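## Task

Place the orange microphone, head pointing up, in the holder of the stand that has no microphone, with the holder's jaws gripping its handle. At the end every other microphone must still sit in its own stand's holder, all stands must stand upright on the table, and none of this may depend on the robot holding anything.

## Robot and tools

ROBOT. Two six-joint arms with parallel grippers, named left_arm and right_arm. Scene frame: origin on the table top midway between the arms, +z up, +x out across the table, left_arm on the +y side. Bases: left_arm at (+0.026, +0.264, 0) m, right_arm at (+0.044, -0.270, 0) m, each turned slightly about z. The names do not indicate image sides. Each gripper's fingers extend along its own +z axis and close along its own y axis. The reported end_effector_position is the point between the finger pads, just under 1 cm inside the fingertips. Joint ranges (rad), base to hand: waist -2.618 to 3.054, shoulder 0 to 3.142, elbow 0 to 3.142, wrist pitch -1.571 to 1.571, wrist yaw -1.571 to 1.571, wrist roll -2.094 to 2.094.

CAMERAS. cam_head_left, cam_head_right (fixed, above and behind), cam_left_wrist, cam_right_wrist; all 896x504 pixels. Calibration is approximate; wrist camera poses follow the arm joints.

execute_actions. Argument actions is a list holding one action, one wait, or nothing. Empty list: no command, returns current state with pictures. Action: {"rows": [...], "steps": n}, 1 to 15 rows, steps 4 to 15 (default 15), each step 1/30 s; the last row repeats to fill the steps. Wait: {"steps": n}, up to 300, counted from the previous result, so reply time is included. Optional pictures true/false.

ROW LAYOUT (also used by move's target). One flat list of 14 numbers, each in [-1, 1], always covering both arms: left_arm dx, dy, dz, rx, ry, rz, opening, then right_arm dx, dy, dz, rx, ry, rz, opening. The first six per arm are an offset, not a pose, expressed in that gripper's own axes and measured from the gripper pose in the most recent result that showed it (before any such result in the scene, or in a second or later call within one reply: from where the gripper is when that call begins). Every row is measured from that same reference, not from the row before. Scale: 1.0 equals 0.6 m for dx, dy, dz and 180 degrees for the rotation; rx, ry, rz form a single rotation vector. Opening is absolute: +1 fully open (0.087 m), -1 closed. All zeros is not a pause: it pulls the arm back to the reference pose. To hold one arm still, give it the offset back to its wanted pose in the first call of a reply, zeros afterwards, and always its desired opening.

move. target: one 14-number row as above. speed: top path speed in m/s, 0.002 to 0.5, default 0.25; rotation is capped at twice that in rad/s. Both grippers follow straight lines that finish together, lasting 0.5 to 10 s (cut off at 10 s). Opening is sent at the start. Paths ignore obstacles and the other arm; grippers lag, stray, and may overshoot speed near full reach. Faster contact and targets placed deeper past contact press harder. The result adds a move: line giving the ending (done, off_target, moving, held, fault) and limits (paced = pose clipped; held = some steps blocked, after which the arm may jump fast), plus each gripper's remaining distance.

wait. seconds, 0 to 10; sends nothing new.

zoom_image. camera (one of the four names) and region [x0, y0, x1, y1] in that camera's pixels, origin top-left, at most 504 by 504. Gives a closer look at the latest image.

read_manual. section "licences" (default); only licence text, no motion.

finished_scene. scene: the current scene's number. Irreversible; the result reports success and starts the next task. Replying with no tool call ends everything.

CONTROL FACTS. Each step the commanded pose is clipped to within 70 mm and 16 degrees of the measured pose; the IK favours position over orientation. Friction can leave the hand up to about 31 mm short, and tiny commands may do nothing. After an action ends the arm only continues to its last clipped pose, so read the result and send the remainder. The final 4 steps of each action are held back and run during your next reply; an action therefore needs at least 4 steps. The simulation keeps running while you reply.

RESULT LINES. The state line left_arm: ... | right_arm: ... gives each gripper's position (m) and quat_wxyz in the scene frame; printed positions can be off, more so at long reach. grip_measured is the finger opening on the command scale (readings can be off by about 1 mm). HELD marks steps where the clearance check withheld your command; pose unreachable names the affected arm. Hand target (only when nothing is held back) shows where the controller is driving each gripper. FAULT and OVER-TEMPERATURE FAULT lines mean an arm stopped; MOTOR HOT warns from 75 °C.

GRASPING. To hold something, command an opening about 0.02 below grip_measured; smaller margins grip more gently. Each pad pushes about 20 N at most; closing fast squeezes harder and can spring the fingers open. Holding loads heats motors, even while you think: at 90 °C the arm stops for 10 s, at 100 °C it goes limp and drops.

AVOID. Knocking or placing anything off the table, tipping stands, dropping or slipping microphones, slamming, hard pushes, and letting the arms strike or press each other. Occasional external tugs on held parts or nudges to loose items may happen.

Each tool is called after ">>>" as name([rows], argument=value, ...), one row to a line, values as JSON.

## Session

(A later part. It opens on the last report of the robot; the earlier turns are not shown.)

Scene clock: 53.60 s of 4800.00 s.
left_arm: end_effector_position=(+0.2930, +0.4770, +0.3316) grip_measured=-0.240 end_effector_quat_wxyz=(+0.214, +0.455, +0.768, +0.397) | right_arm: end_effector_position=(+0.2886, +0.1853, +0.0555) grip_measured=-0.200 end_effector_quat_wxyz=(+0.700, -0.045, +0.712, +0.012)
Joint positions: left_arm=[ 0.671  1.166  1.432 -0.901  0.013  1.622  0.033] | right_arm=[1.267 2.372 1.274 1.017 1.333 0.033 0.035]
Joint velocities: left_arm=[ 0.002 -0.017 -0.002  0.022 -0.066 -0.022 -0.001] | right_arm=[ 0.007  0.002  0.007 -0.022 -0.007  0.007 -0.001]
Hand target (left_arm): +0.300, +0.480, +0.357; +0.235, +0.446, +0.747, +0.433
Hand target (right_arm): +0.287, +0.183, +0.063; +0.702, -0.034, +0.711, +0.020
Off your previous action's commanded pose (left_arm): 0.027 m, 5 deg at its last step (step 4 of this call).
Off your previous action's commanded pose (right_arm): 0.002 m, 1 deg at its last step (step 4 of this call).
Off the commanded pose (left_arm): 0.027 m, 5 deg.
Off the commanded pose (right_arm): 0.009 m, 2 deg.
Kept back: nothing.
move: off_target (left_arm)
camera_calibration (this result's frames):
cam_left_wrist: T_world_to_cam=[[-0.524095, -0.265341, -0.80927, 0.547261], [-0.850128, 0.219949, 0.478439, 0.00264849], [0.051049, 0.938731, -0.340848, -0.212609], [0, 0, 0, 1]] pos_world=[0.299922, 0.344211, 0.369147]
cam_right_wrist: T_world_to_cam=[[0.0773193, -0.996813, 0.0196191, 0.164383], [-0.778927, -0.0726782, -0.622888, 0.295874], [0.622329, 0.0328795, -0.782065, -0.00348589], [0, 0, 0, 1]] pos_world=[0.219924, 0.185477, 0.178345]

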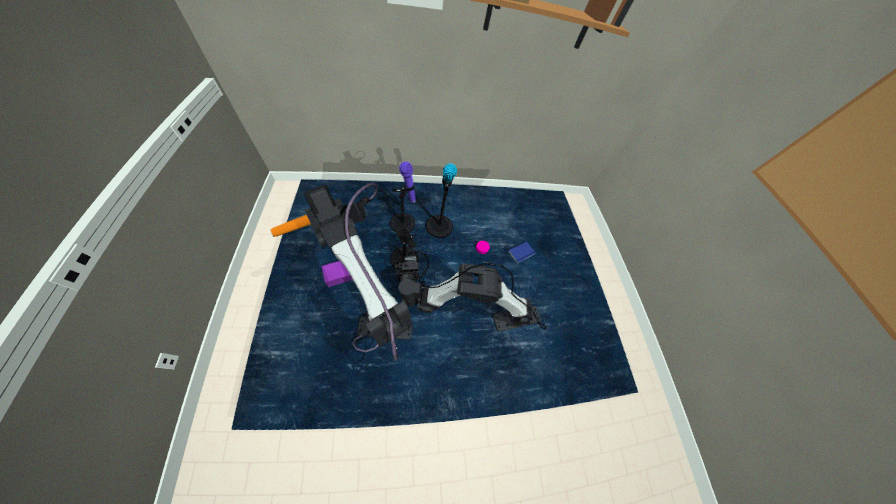

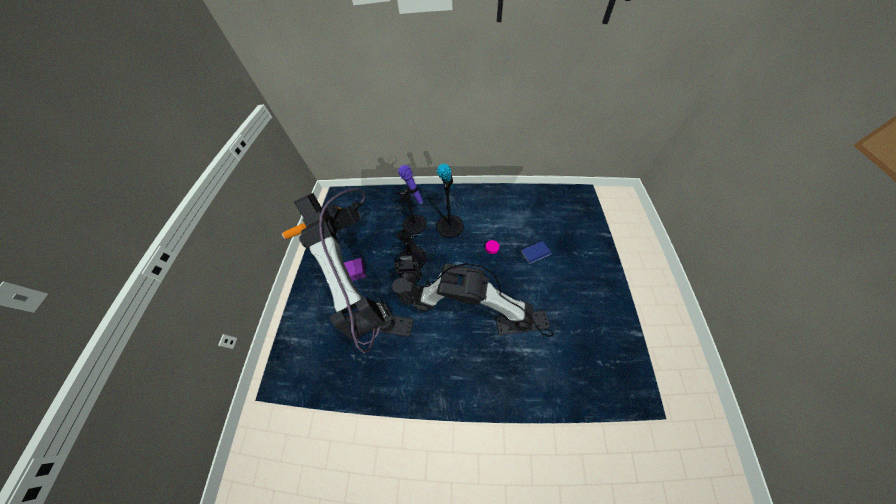

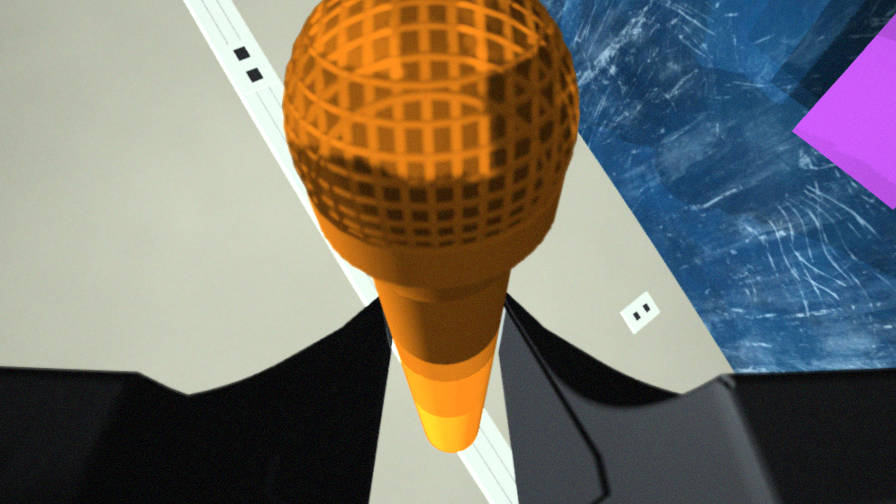

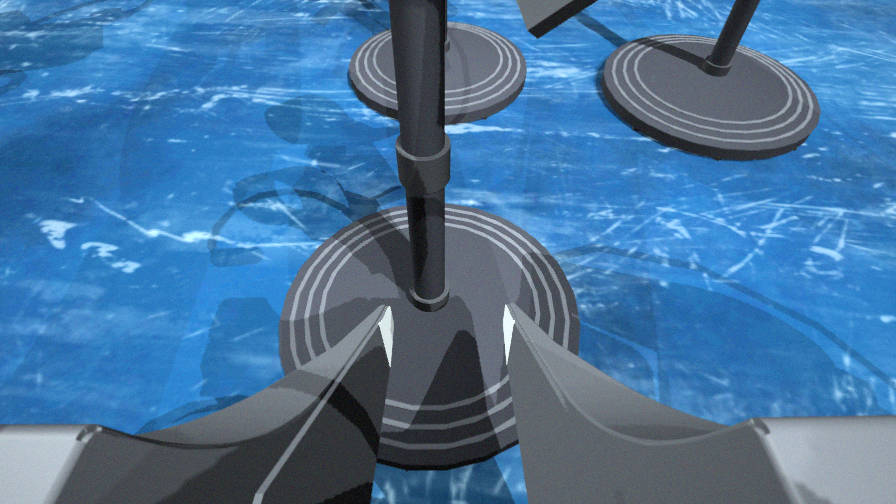

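>>> move(target=[0,0.043,-0.013,-0.03,0,0.003,-0.265,-0.14,-0.218,0.022,-0.4387,-0.0708,0.0542,-0.2], speed=0.3)

Scene clock: 57.03 s of 4800.00 s.
left_arm: end_effector_position=(+0.2930, +0.4771, +0.3316) grip_measured=-0.240 end_effector_quat_wxyz=(+0.214, +0.455, +0.768, +0.397) | right_arm: end_effector_position=(+0.3094, +0.0570, +0.1272) grip_measured=-0.200 end_effector_quat_wxyz=(+0.551, -0.433, +0.507, +0.502)
Joint positions: left_arm=[ 0.671  1.166  1.432 -0.901  0.013  1.621  0.033] | right_arm=[ 0.401  1.896  0.531  1.543 -0.892  0.171  0.035]
Joint velocities: left_arm=[-0.012 -0.002 -0.017 -0.037  0.037 -0.022 -0.   ] | right_arm=[ 0.012 -0.012 -0.002  0.051 -0.037  0.037 -0.001]
Hand target (left_arm): +0.300, +0.480, +0.357; +0.234, +0.448, +0.747, +0.433
Hand target (right_arm): +0.313, +0.058, +0.141; +0.563, -0.436, +0.490, +0.502
Off the commanded pose (left_arm): 0.027 m, 5 deg.
Off the commanded pose (right_arm): 0.019 m, 6 deg.
joint sent to its limit (right arm) — the command would take joint 4 (wrist pitch) past its upper limit, so that joint was sent only as far as its limit.
Kept back: nothing.
move: off_target (left_arm, right_arm)
camera_calibration (this result's frames):
cam_left_wrist: T_world_to_cam=[[-0.523457, -0.265841, -0.80952, 0.547458], [-0.850534, 0.219719, 0.477824, 0.003078], [0.0508419, 0.938644, -0.34112, -0.21242], [0, 0, 0, 1]] pos_world=[0.299988, 0.344247, 0.369246]
cam_right_wrist: T_world_to_cam=[[0.991014, -0.120174, -0.0587264, -0.289196], [-0.125566, -0.684605, -0.718018, 0.192256], [0.0460825, 0.71894, -0.693543, 0.171817], [0, 0, 0, 1]] pos_world=[0.30282, -0.0266607, 0.240222]

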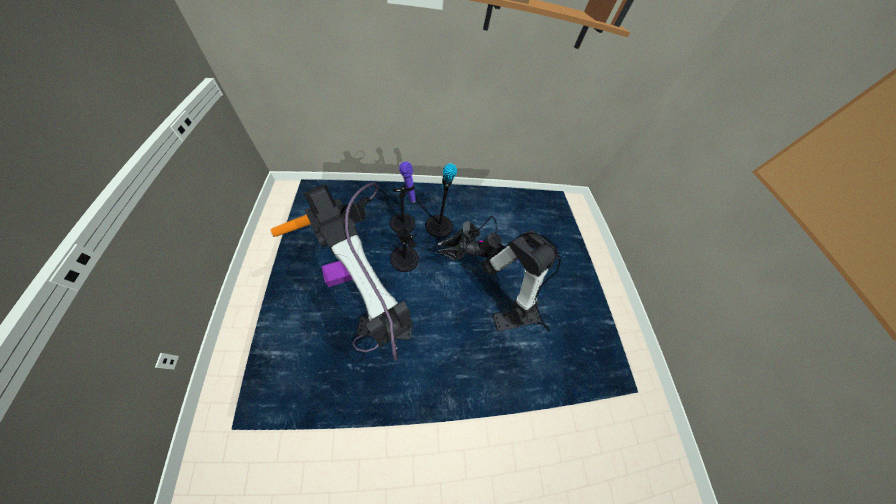

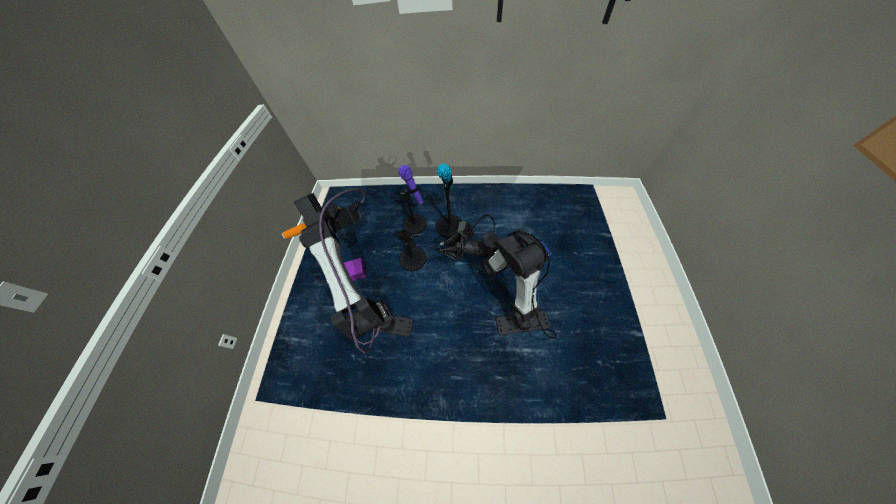

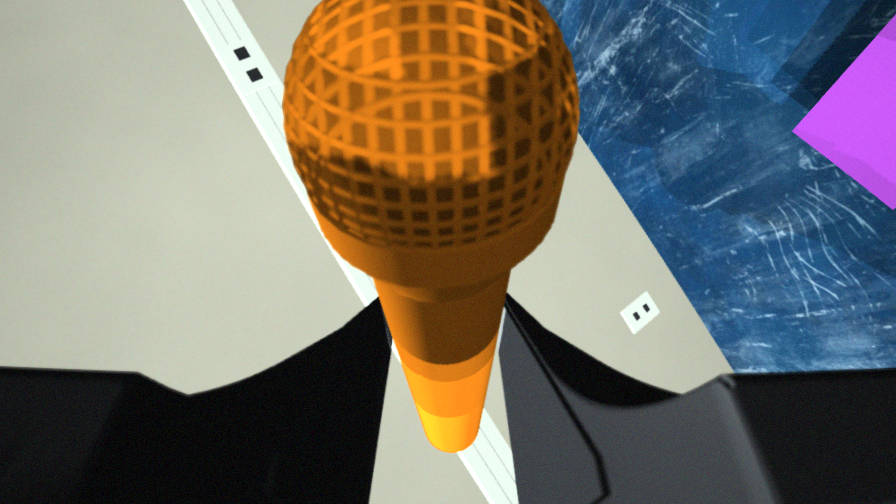

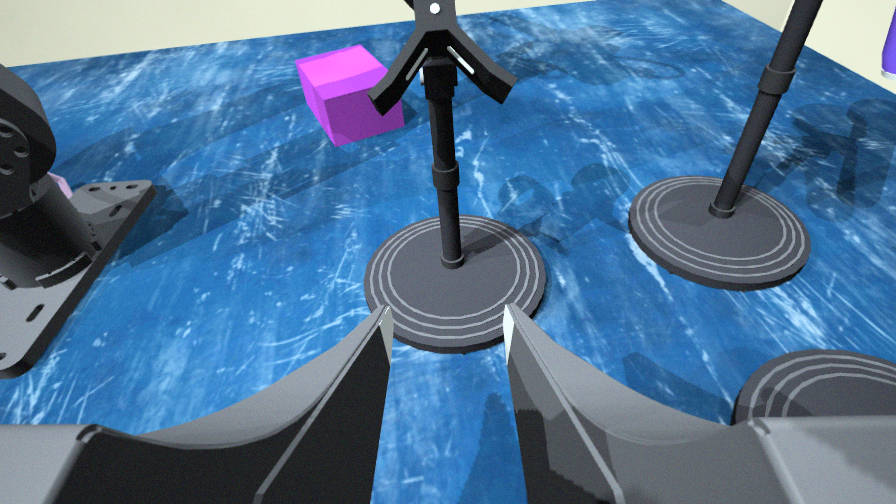

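>>> move(target=[0,0.043,-0.013,-0.03,0,0.003,-0.265,-0.05,0.006,0.111,-0.0073,-0.0313,-0.0092,1], speed=0.15)

Scene clock: 58.37 s of 4800.00 s.
left_arm: end_effector_position=(+0.2930, +0.4770, +0.3315) grip_measured=-0.240 end_effector_quat_wxyz=(+0.214, +0.455, +0.768, +0.397) | right_arm: end_effector_position=(+0.3121, +0.1147, +0.1700) grip_measured=+1.000 end_effector_quat_wxyz=(+0.584, -0.426, +0.460, +0.517)
Joint positions: left_arm=[ 0.671  1.166  1.432 -0.901  0.013  1.621  0.033] | right_arm=[ 0.542  1.927  0.704  1.525 -0.761  0.189  0.087]
Joint velocities: left_arm=[-0.017 -0.012 -0.002  0.007  0.022  0.022  0.001] | right_arm=[-0.007 -0.007  0.017  0.051 -0.037 -0.022  0.   ]
Hand target (left_arm): +0.300, +0.480, +0.357; +0.234, +0.448, +0.747, +0.433
Hand target (right_arm): +0.315, +0.119, +0.165; +0.577, -0.422, +0.468, +0.519
Off the commanded pose (left_arm): 0.027 m, 5 deg.
Off the commanded pose (right_arm): 0.008 m, 1 deg.
Kept back: nothing.
move: off_target (left_arm)
camera_calibration (this result's frames):
cam_left_wrist: T_world_to_cam=[[-0.523719, -0.266004, -0.809296, 0.547444], [-0.850379, 0.219816, 0.478055, 0.00291309], [0.0507315, 0.938575, -0.341326, -0.212283], [0, 0, 0, 1]] pos_world=[0.299953, 0.344225, 0.369194]
cam_right_wrist: T_world_to_cam=[[0.994926, -0.100512, -0.00433661, -0.295159], [-0.0652251, -0.611617, -0.78846, 0.247558], [0.0765975, 0.784743, -0.61507, 0.129511], [0, 0, 0, 1]] pos_world=[0.299888, 0.0201106, 0.273568]

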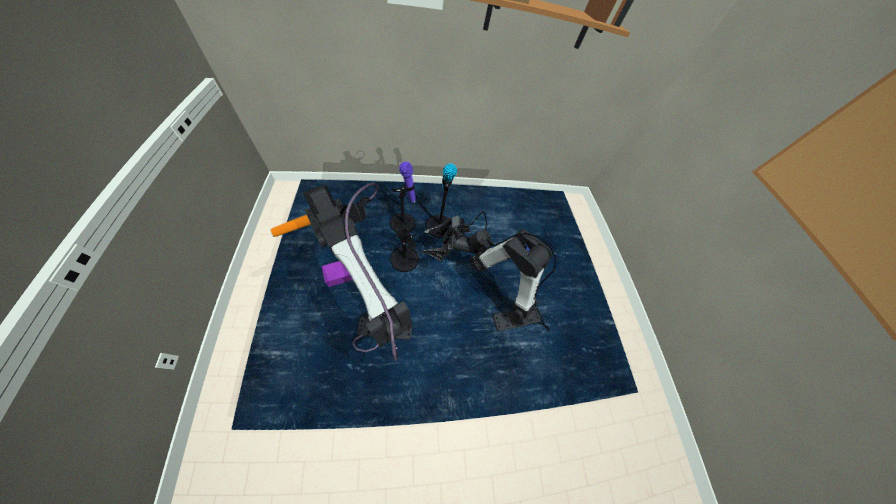

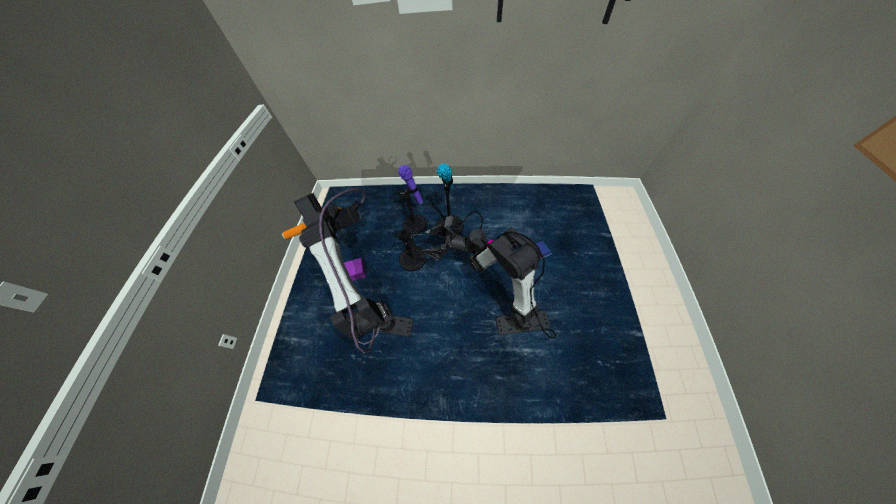

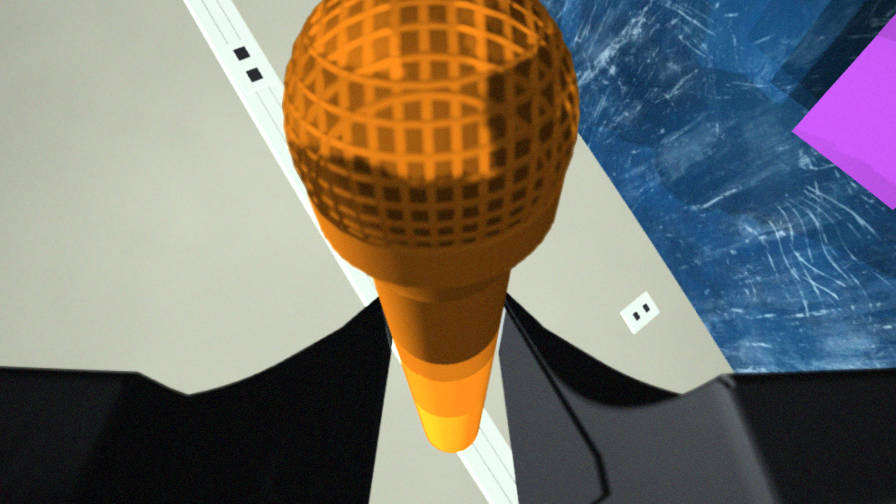

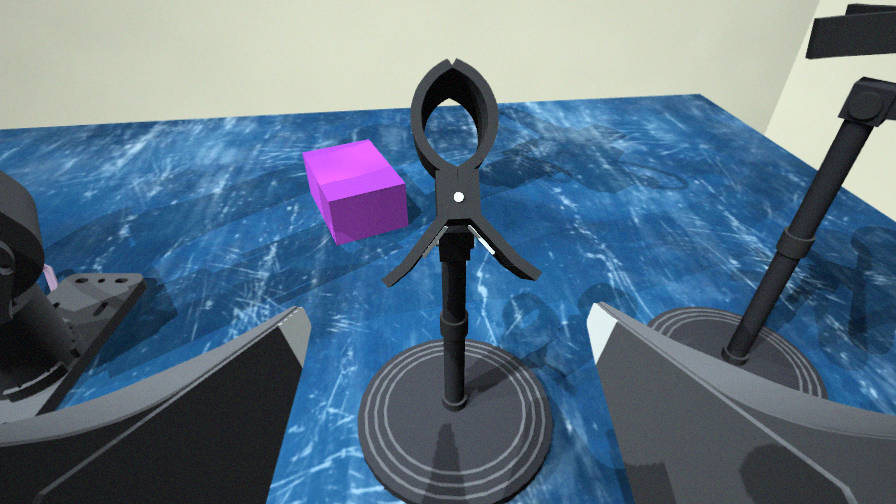

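>>> zoom_image(camera="cam_right_wrist", region=[340, 40, 600, 300])

Region (340, 40, 600, 300) of cam_right_wrist's 896x504 image, scaled by 1.938, with more detail than that image has.

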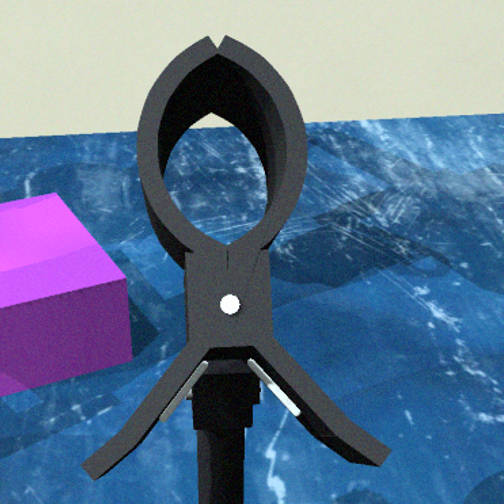

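>>> move(target=[0,0.043,-0.013,-0.03,0,0.003,-0.265,0.05,-0.006,0.083,-0.015,0,0,1], speed=0.08)

Scene clock: 60.07 s of 4800.00 s.
left_arm: end_effector_position=(+0.2929, +0.4770, +0.3314) grip_measured=-0.240 end_effector_quat_wxyz=(+0.214, +0.455, +0.768, +0.396) | right_arm: end_effector_position=(+0.3196, +0.1639, +0.1574) grip_measured=+1.000 end_effector_quat_wxyz=(+0.575, -0.438, +0.444, +0.529)
Joint positions: left_arm=[ 0.671  1.166  1.432 -0.902  0.013  1.621  0.033] | right_arm=[ 0.616  2.088  0.893  1.499 -0.737  0.172  0.087]
Joint velocities: left_arm=[-0.002  0.017  0.007  0.051  0.022 -0.022  0.001] | right_arm=[-0.002 -0.007  0.012 -0.066 -0.11   0.037  0.   ]
Hand target (left_arm): +0.300, +0.480, +0.357; +0.234, +0.448, +0.747, +0.433
Hand target (right_arm): +0.322, +0.169, +0.152; +0.574, -0.440, +0.447, +0.527
Off the commanded pose (left_arm): 0.027 m, 5 deg.
Off the commanded pose (right_arm): 0.008 m, 0 deg.
Kept back: nothing.
move: off_target (left_arm)
camera_calibration (this result's frames):
cam_left_wrist: T_world_to_cam=[[-0.524054, -0.266662, -0.808862, 0.547506], [-0.850195, 0.219942, 0.478324, 0.00271561], [0.0503516, 0.938359, -0.341976, -0.211845], [0, 0, 0, 1]] pos_world=[0.299898, 0.344188, 0.369112]
cam_right_wrist: T_world_to_cam=[[0.998559, -0.0529697, 0.00859527, -0.308794], [-0.0255121, -0.609517, -0.792363, 0.255783], [0.0472101, 0.791002, -0.60999, 0.0900796], [0, 0, 0, 1]] pos_world=[0.310622, 0.068294, 0.260274]

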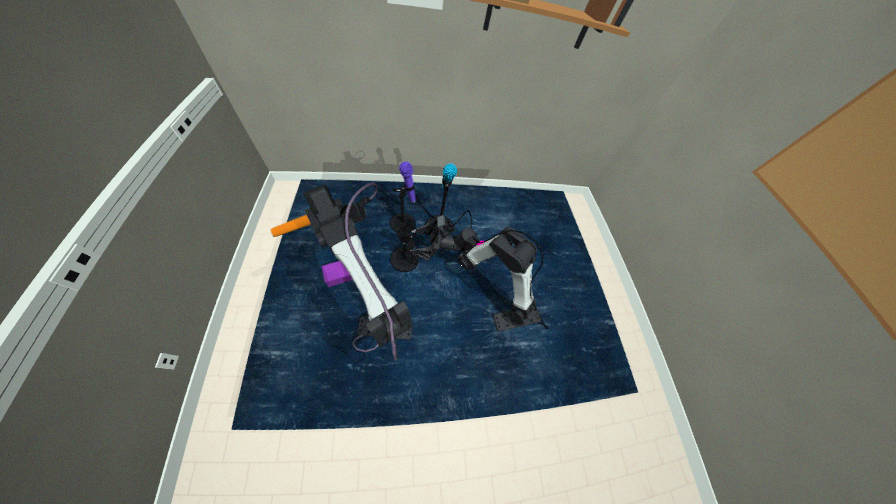

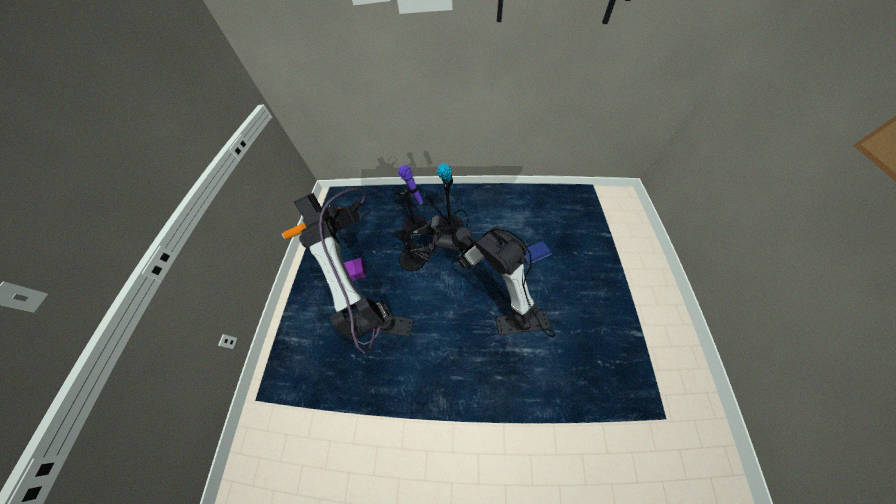

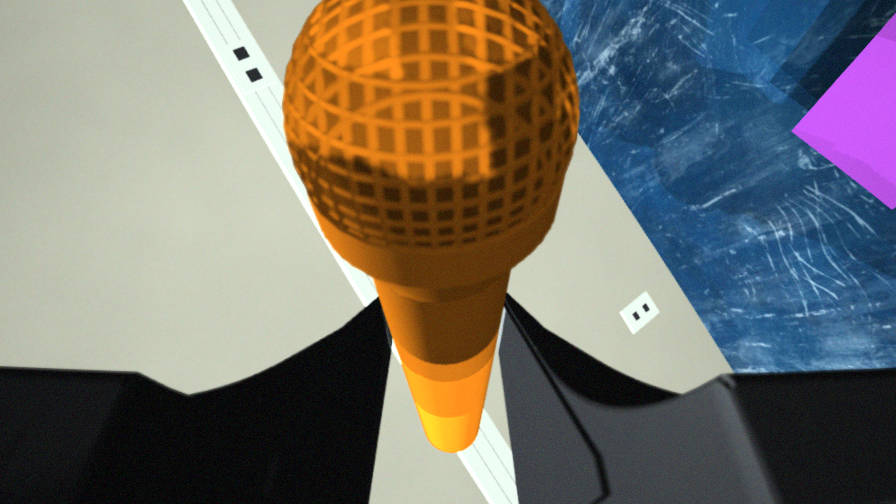

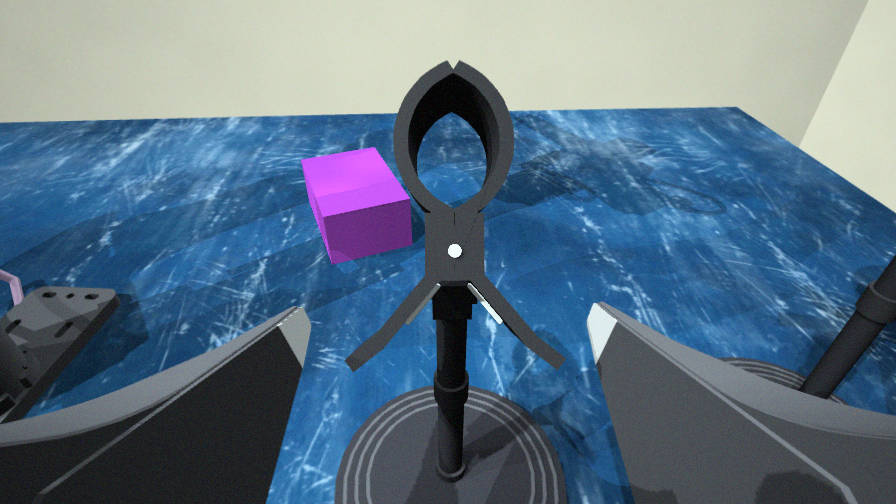

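>>> execute_actions([
  {"rows":[[0,0.043,-0.013,-0.03,0,0.003,-0.265,0,-0.003,0,0,0,0,0.8],[0,0.043,-0.013,-0.03,0,0.003,-0.265,0,-0.003,0,0,0,0,0.6],[0,0.043,-0.013,-0.03,0,0.003,-0.265,0,-0.003,0,0,0,0,0.45],[0,0.043,-0.013,-0.03,0,0.003,-0.265,0,-0.003,0,0,0,0,0.36],[0,0.043,-0.013,-0.03,0,0.003,-0.265,0,-0.003,0,0,0,0,0.3],[0,0.043,-0.013,-0.03,0,0.003,-0.265,0,-0.003,0,0,0,0,0.24],[0,0.043,-0.013,-0.03,0,0.003,-0.265,0,-0.003,0,0,0,0,0.18],[0,0.043,-0.013,-0.03,0,0.003,-0.265,0,-0.003,0,0,0,0,0.12],[0,0.043,-0.013,-0.03,0,0.003,-0.265,0,-0.003,0,0,0,0,0.06],[0,0.043,-0.013,-0.03,0,0.003,-0.265,0,-0.003,0,0,0,0,0.0],[0,0.043,-0.013,-0.03,0,0.003,-0.265,0,-0.003,0,0,0,0,-0.06],[0,0.043,-0.013,-0.03,0,0.003,-0.265,0,-0.003,0,0,0,0,-0.12],[0,0.043,-0.013,-0.03,0,0.003,-0.265,0,-0.003,0,0,0,0,-0.18],[0,0.043,-0.013,-0.03,0,0.003,-0.265,0,-0.003,0,0,0,0,-0.24],[0,0.043,-0.013,-0.03,0,0.003,-0.265,0,-0.003,0,0,0,0,-0.3]],"steps":15},
])

>>> wait(seconds=0.3)

Scene clock: 60.90 s of 4800.00 s.
left_arm: end_effector_position=(+0.2930, +0.4771, +0.3316) grip_measured=-0.240 end_effector_quat_wxyz=(+0.214, +0.455, +0.768, +0.397) | right_arm: end_effector_position=(+0.3213, +0.1634, +0.1552) grip_measured=-0.025 end_effector_quat_wxyz=(+0.573, -0.437, +0.449, +0.528)
Joint positions: left_arm=[ 0.671  1.166  1.432 -0.901  0.013  1.621  0.033] | right_arm=[ 0.614  2.088  0.893  1.487 -0.734  0.171  0.043]
Joint velocities: left_arm=[-0.012  0.002 -0.032 -0.007  0.007  0.037 -0.   ] | right_arm=[ 0.007  0.002 -0.002 -0.095  0.051 -0.007 -0.058]
Steps of this call (steps 1 to 14: nothing new was sent; steps 15 to 25: the first 11 steps of this action). Readings (end_effector_position):
15: left_arm (+0.2930, +0.4771, +0.3316) | right_arm (+0.3197, +0.1639, +0.1574)
16: left_arm (+0.2930, +0.4771, +0.3316) | right_arm (+0.3197, +0.1639, +0.1574)
18: left_arm (+0.2930, +0.4771, +0.3316) | right_arm (+0.3198, +0.1639, +0.1574)
22: left_arm (+0.2930, +0.4771, +0.3316) | right_arm (+0.3213, +0.1633, +0.1562)
25: the state above

Scene clock: 61.33 s of 4800.00 s.
left_arm: end_effector_position=(+0.2930, +0.4771, +0.3316) grip_measured=-0.240 end_effector_quat_wxyz=(+0.214, +0.455, +0.768, +0.397) | right_arm: end_effector_position=(+0.3214, +0.1635, +0.1540) grip_measured=-0.297 end_effector_quat_wxyz=(+0.571, -0.437, +0.452, +0.528)
Joint positions: left_arm=[ 0.671  1.166  1.432 -0.901  0.013  1.621  0.033] | right_arm=[ 0.614  2.088  0.893  1.482 -0.734  0.171  0.031]
Joint velocities: left_arm=[-0.007 -0.002  0.007 -0.007 -0.066 -0.051  0.001] | right_arm=[ 0.022 -0.007  0.007  0.022 -0.066  0.007  0.   ]
Hand target (left_arm): +0.300, +0.480, +0.357; +0.234, +0.448, +0.747, +0.432
Hand target (right_arm): +0.321, +0.164, +0.157; +0.575, -0.439, +0.444, +0.529
Off the commanded pose (left_arm): 0.027 m, 5 deg.
Off the commanded pose (right_arm): 0.003 m, 1 deg.
Kept back: nothing.
Steps of this call (steps 1 to 4: the last 4 steps of your previous action; steps 5 to 13: nothing new was sent). Readings (end_effector_position):
1: left_arm (+0.2930, +0.4771, +0.3316) | right_arm (+0.3214, +0.1634, +0.1549)
2: left_arm (+0.2930, +0.4771, +0.3316) | right_arm (+0.3214, +0.1634, +0.1546)
4: left_arm (+0.2930, +0.4771, +0.3316) | right_arm (+0.3214, +0.1635, +0.1542)
8: left_arm (+0.2930, +0.4771, +0.3316) | right_arm (+0.3214, +0.1635, +0.1540)
13: the state above
camera_calibration (this result's frames):
cam_left_wrist: T_world_to_cam=[[-0.523268, -0.266172, -0.809532, 0.547549], [-0.850659, 0.219652, 0.477631, 0.00321034], [0.0506834, 0.938566, -0.341359, -0.212257], [0, 0, 0, 1]] pos_world=[0.300004, 0.344254, 0.36927]
cam_right_wrist: T_world_to_cam=[[0.998294, -0.0583036, -0.00305768, -0.307814], [-0.0385099, -0.618208, -0.785071, 0.257364], [0.0438821, 0.783849, -0.619399, 0.0919784], [0, 0, 0, 1]] pos_world=[0.313164, 0.0690606, 0.258079]

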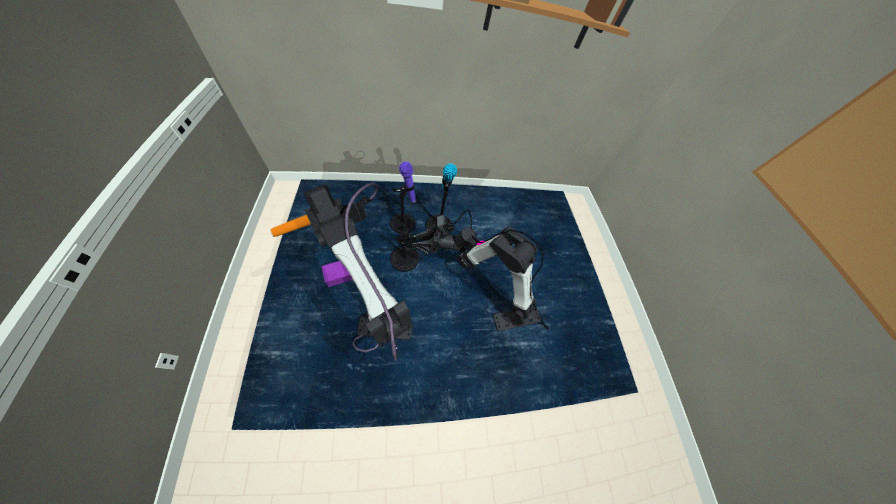

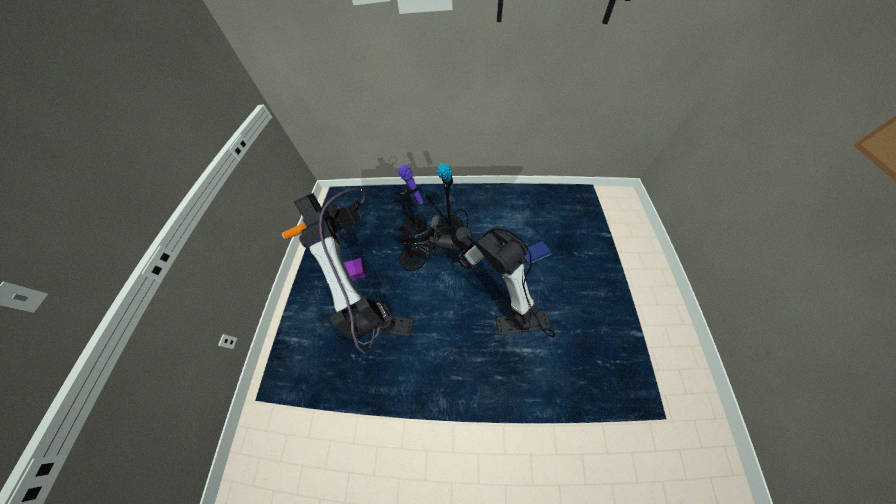

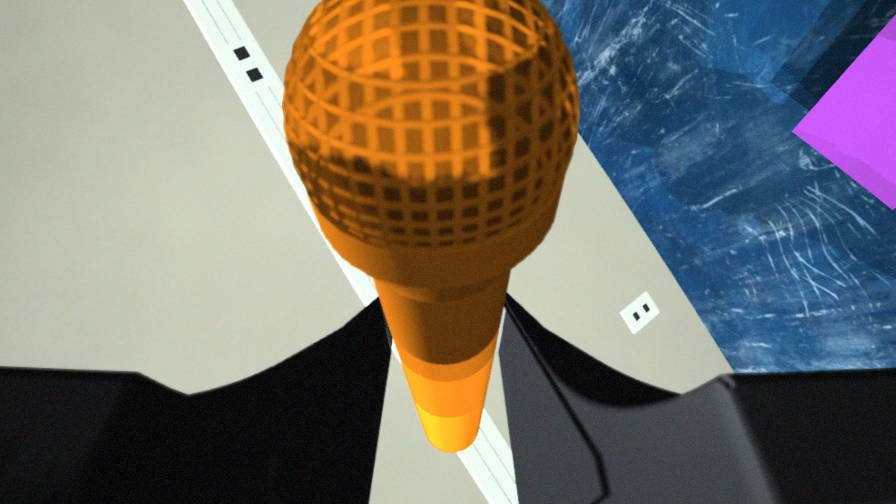

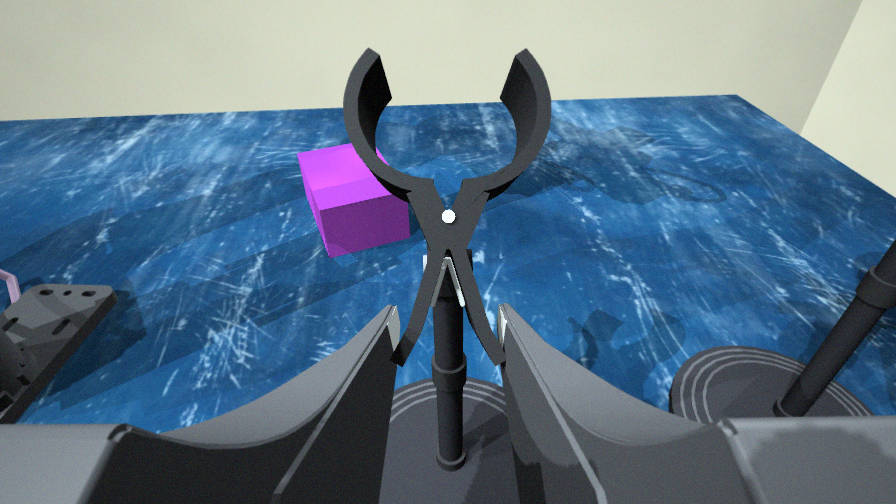

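>>> move(target=[-0.402,-0.126,-0.109,0.1206,-0.2777,-0.0314,-0.265,0,0,0,0,0,0,-0.45], speed=0.2)

Scene clock: 69.07 s of 4800.00 s.
left_arm: end_effector_position=(+0.3143, +0.2262, +0.2954) grip_measured=-0.240 end_effector_quat_wxyz=(+0.424, +0.571, +0.703, +0.010) | right_arm: end_effector_position=(+0.3222, +0.1633, +0.1532) grip_measured=-0.437 end_effector_quat_wxyz=(+0.572, -0.437, +0.453, +0.526)
Joint positions: left_arm=[ 0.173  1.166  1.471 -1.14   0.53   1.216  0.033] | right_arm=[ 0.613  2.088  0.893  1.477 -0.732  0.168  0.025]
Joint velocities: left_arm=[ 0.012  0.007 -0.002  0.037 -0.007 -0.022  0.   ] | right_arm=[ 0.002  0.007  0.007 -0.007 -0.037 -0.081  0.001]
Hand target (left_arm): +0.324, +0.220, +0.301; +0.443, +0.576, +0.687, +0.011
Hand target (right_arm): +0.321, +0.163, +0.154; +0.572, -0.437, +0.452, +0.528
Off the commanded pose (left_arm): 0.016 m, 3 deg.
Off the commanded pose (right_arm): 0.001 m, 0 deg.
Kept back: nothing.
After step 90, 1.80 s passed at rest.
move: off_target (left_arm)
camera_calibration (this result's frames):
cam_left_wrist: T_world_to_cam=[[-0.788395, -0.35081, -0.505337, 0.475211], [-0.470815, 0.872805, 0.128625, -0.0703153], [0.395938, 0.339327, -0.853282, 0.188049], [0, 0, 0, 1]] pos_world=[0.267092, 0.16427, 0.409645]
cam_right_wrist: T_world_to_cam=[[0.998118, -0.0612496, -0.00287702, -0.308102], [-0.0403206, -0.620266, -0.783354, 0.257309], [0.0461956, 0.781996, -0.621569, 0.0914875], [0, 0, 0, 1]] pos_world=[0.313671, 0.069186, 0.257543]

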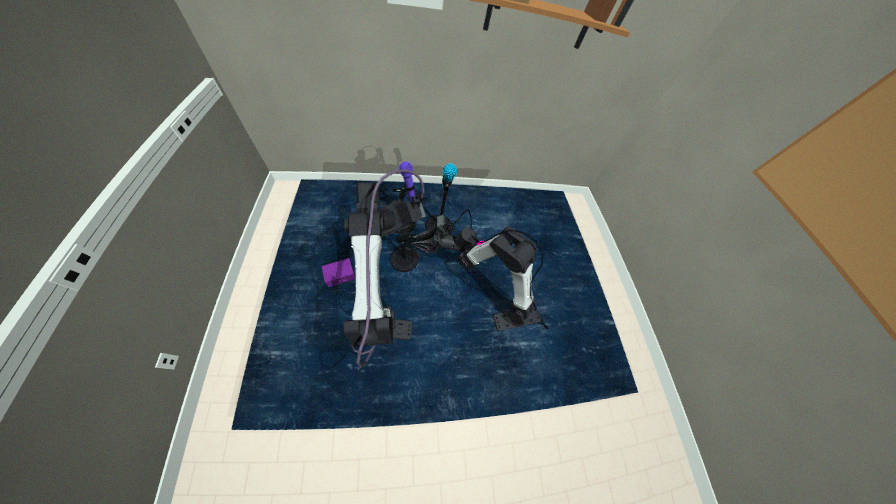

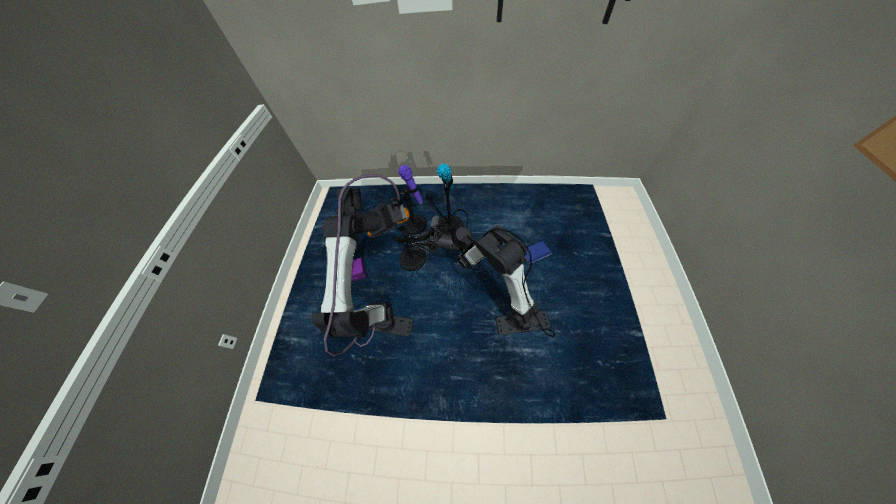

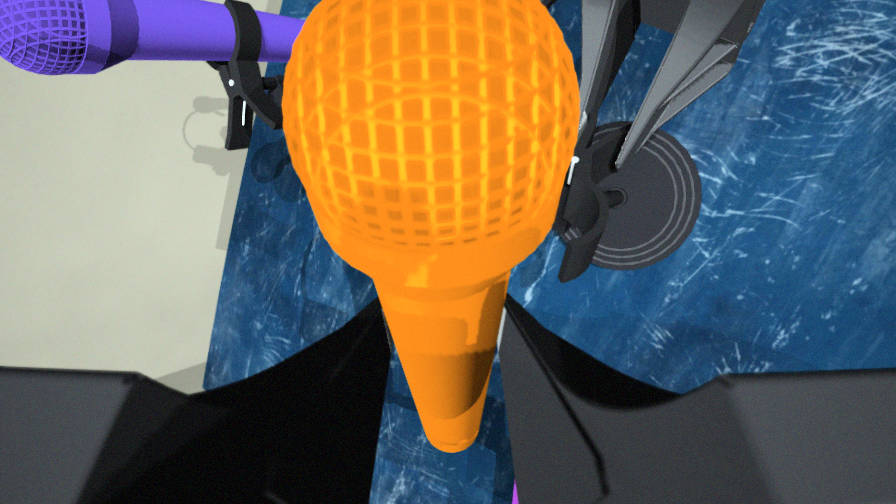

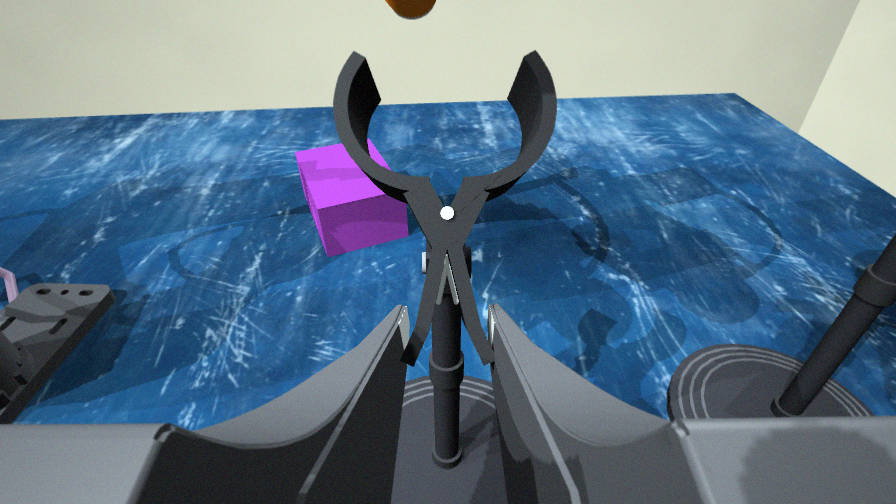

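>>> move(target=[-0.005,-0.0055,0.073,-0.006,-0.0125,0.008,-0.265,0,0,0,0,0,0,-0.445], speed=0.05)

Scene clock: 71.10 s of 4800.00 s.
left_arm: end_effector_position=(+0.3307, +0.2044, +0.2593) grip_measured=-0.240 end_effector_quat_wxyz=(+0.423, +0.574, +0.701, -0.004) | right_arm: end_effector_position=(+0.3222, +0.1633, +0.1532) grip_measured=-0.437 end_effector_quat_wxyz=(+0.572, -0.438, +0.453, +0.526)
Joint positions: left_arm=[ 0.079  1.166  1.31  -0.958  0.49   1.139  0.033] | right_arm=[ 0.613  2.088  0.893  1.477 -0.732  0.166  0.025]
Joint velocities: left_arm=[-0.017  0.022 -0.032  0.022  0.007  0.007 -0.001] | right_arm=[-0.002 -0.002 -0.012  0.066  0.007 -0.007  0.001]
Hand target (left_arm): +0.338, +0.201, +0.268; +0.443, +0.576, +0.687, +0.010
Hand target (right_arm): +0.322, +0.163, +0.153; +0.572, -0.437, +0.453, +0.526
Off the commanded pose (left_arm): 0.011 m, 3 deg.
Off the commanded pose (right_arm): 0.000 m, 0 deg.
Kept back: nothing.
move: off_target (left_arm)
camera_calibration (this result's frames):
cam_left_wrist: T_world_to_cam=[[-0.802335, -0.345053, -0.487029, 0.461004], [-0.453753, 0.88272, 0.122121, -0.0449276], [0.387772, 0.318973, -0.864806, 0.167975], [0, 0, 0, 1]] pos_world=[0.284358, 0.14515, 0.375274]
cam_right_wrist: T_world_to_cam=[[0.998106, -0.0614862, -0.00175739, -0.308279], [-0.0395921, -0.620309, -0.783358, 0.257082], [0.0470756, 0.781944, -0.621568, 0.0912133], [0, 0, 0, 1]] pos_world=[0.313579, 0.0691919, 0.257541]

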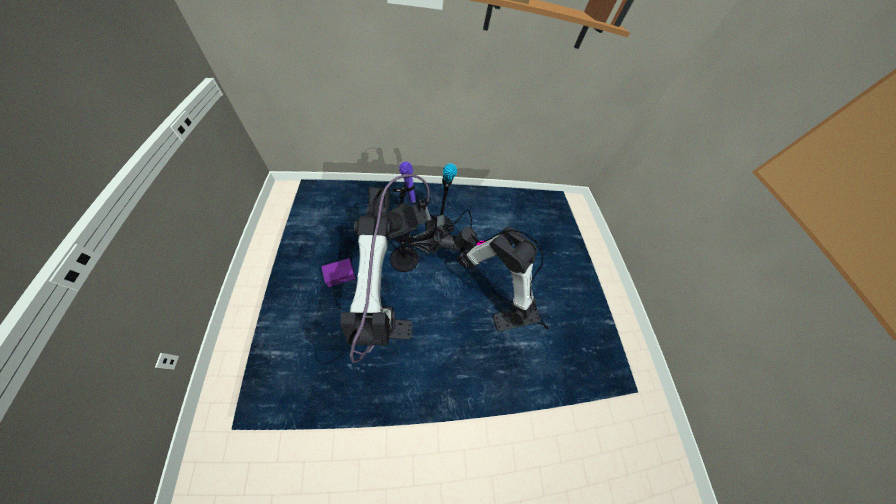

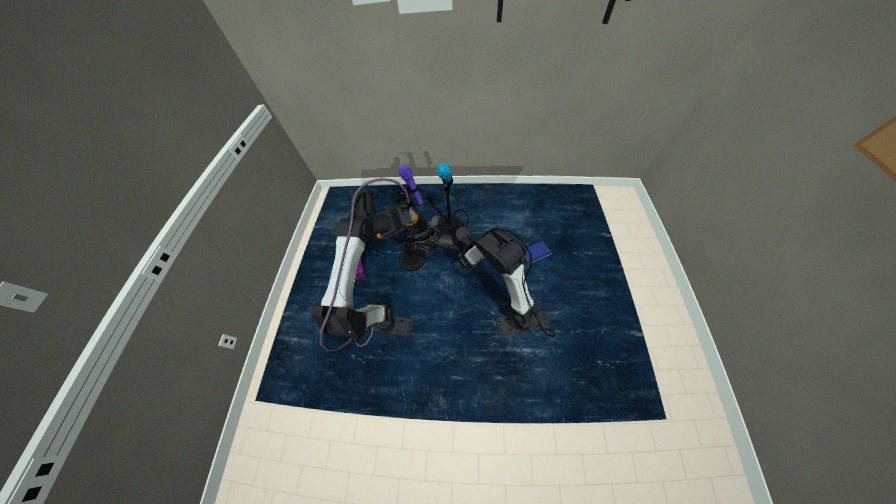

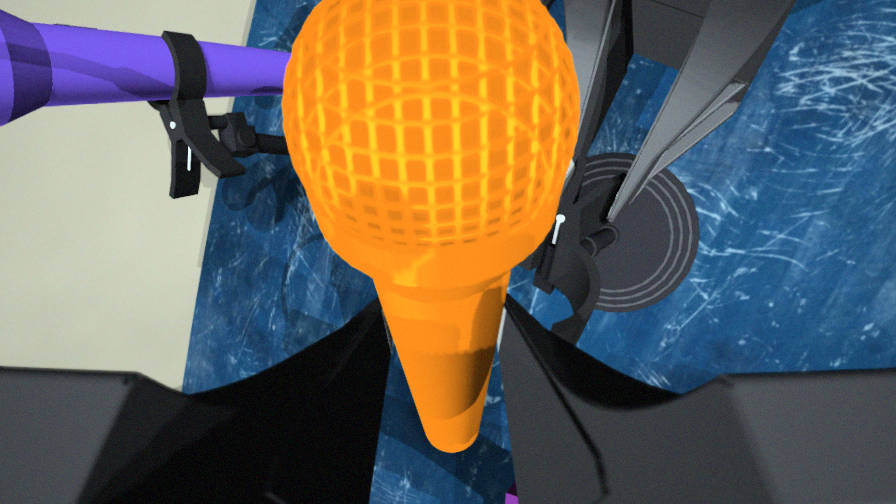

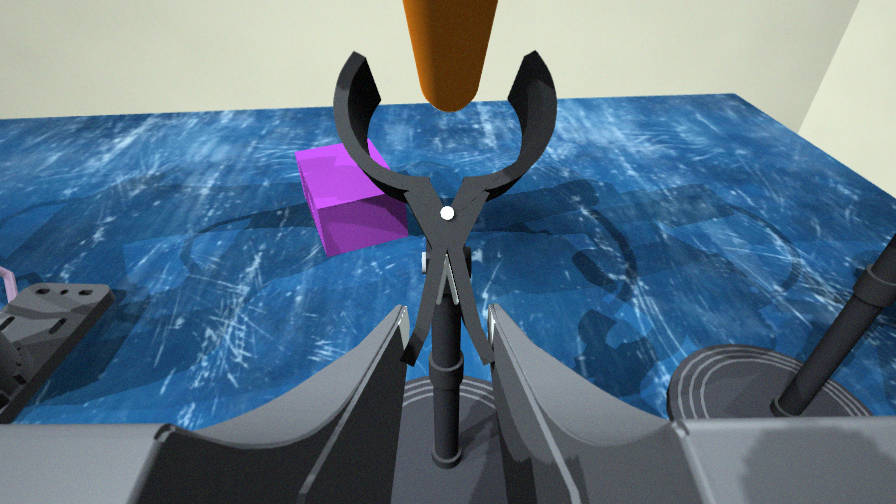

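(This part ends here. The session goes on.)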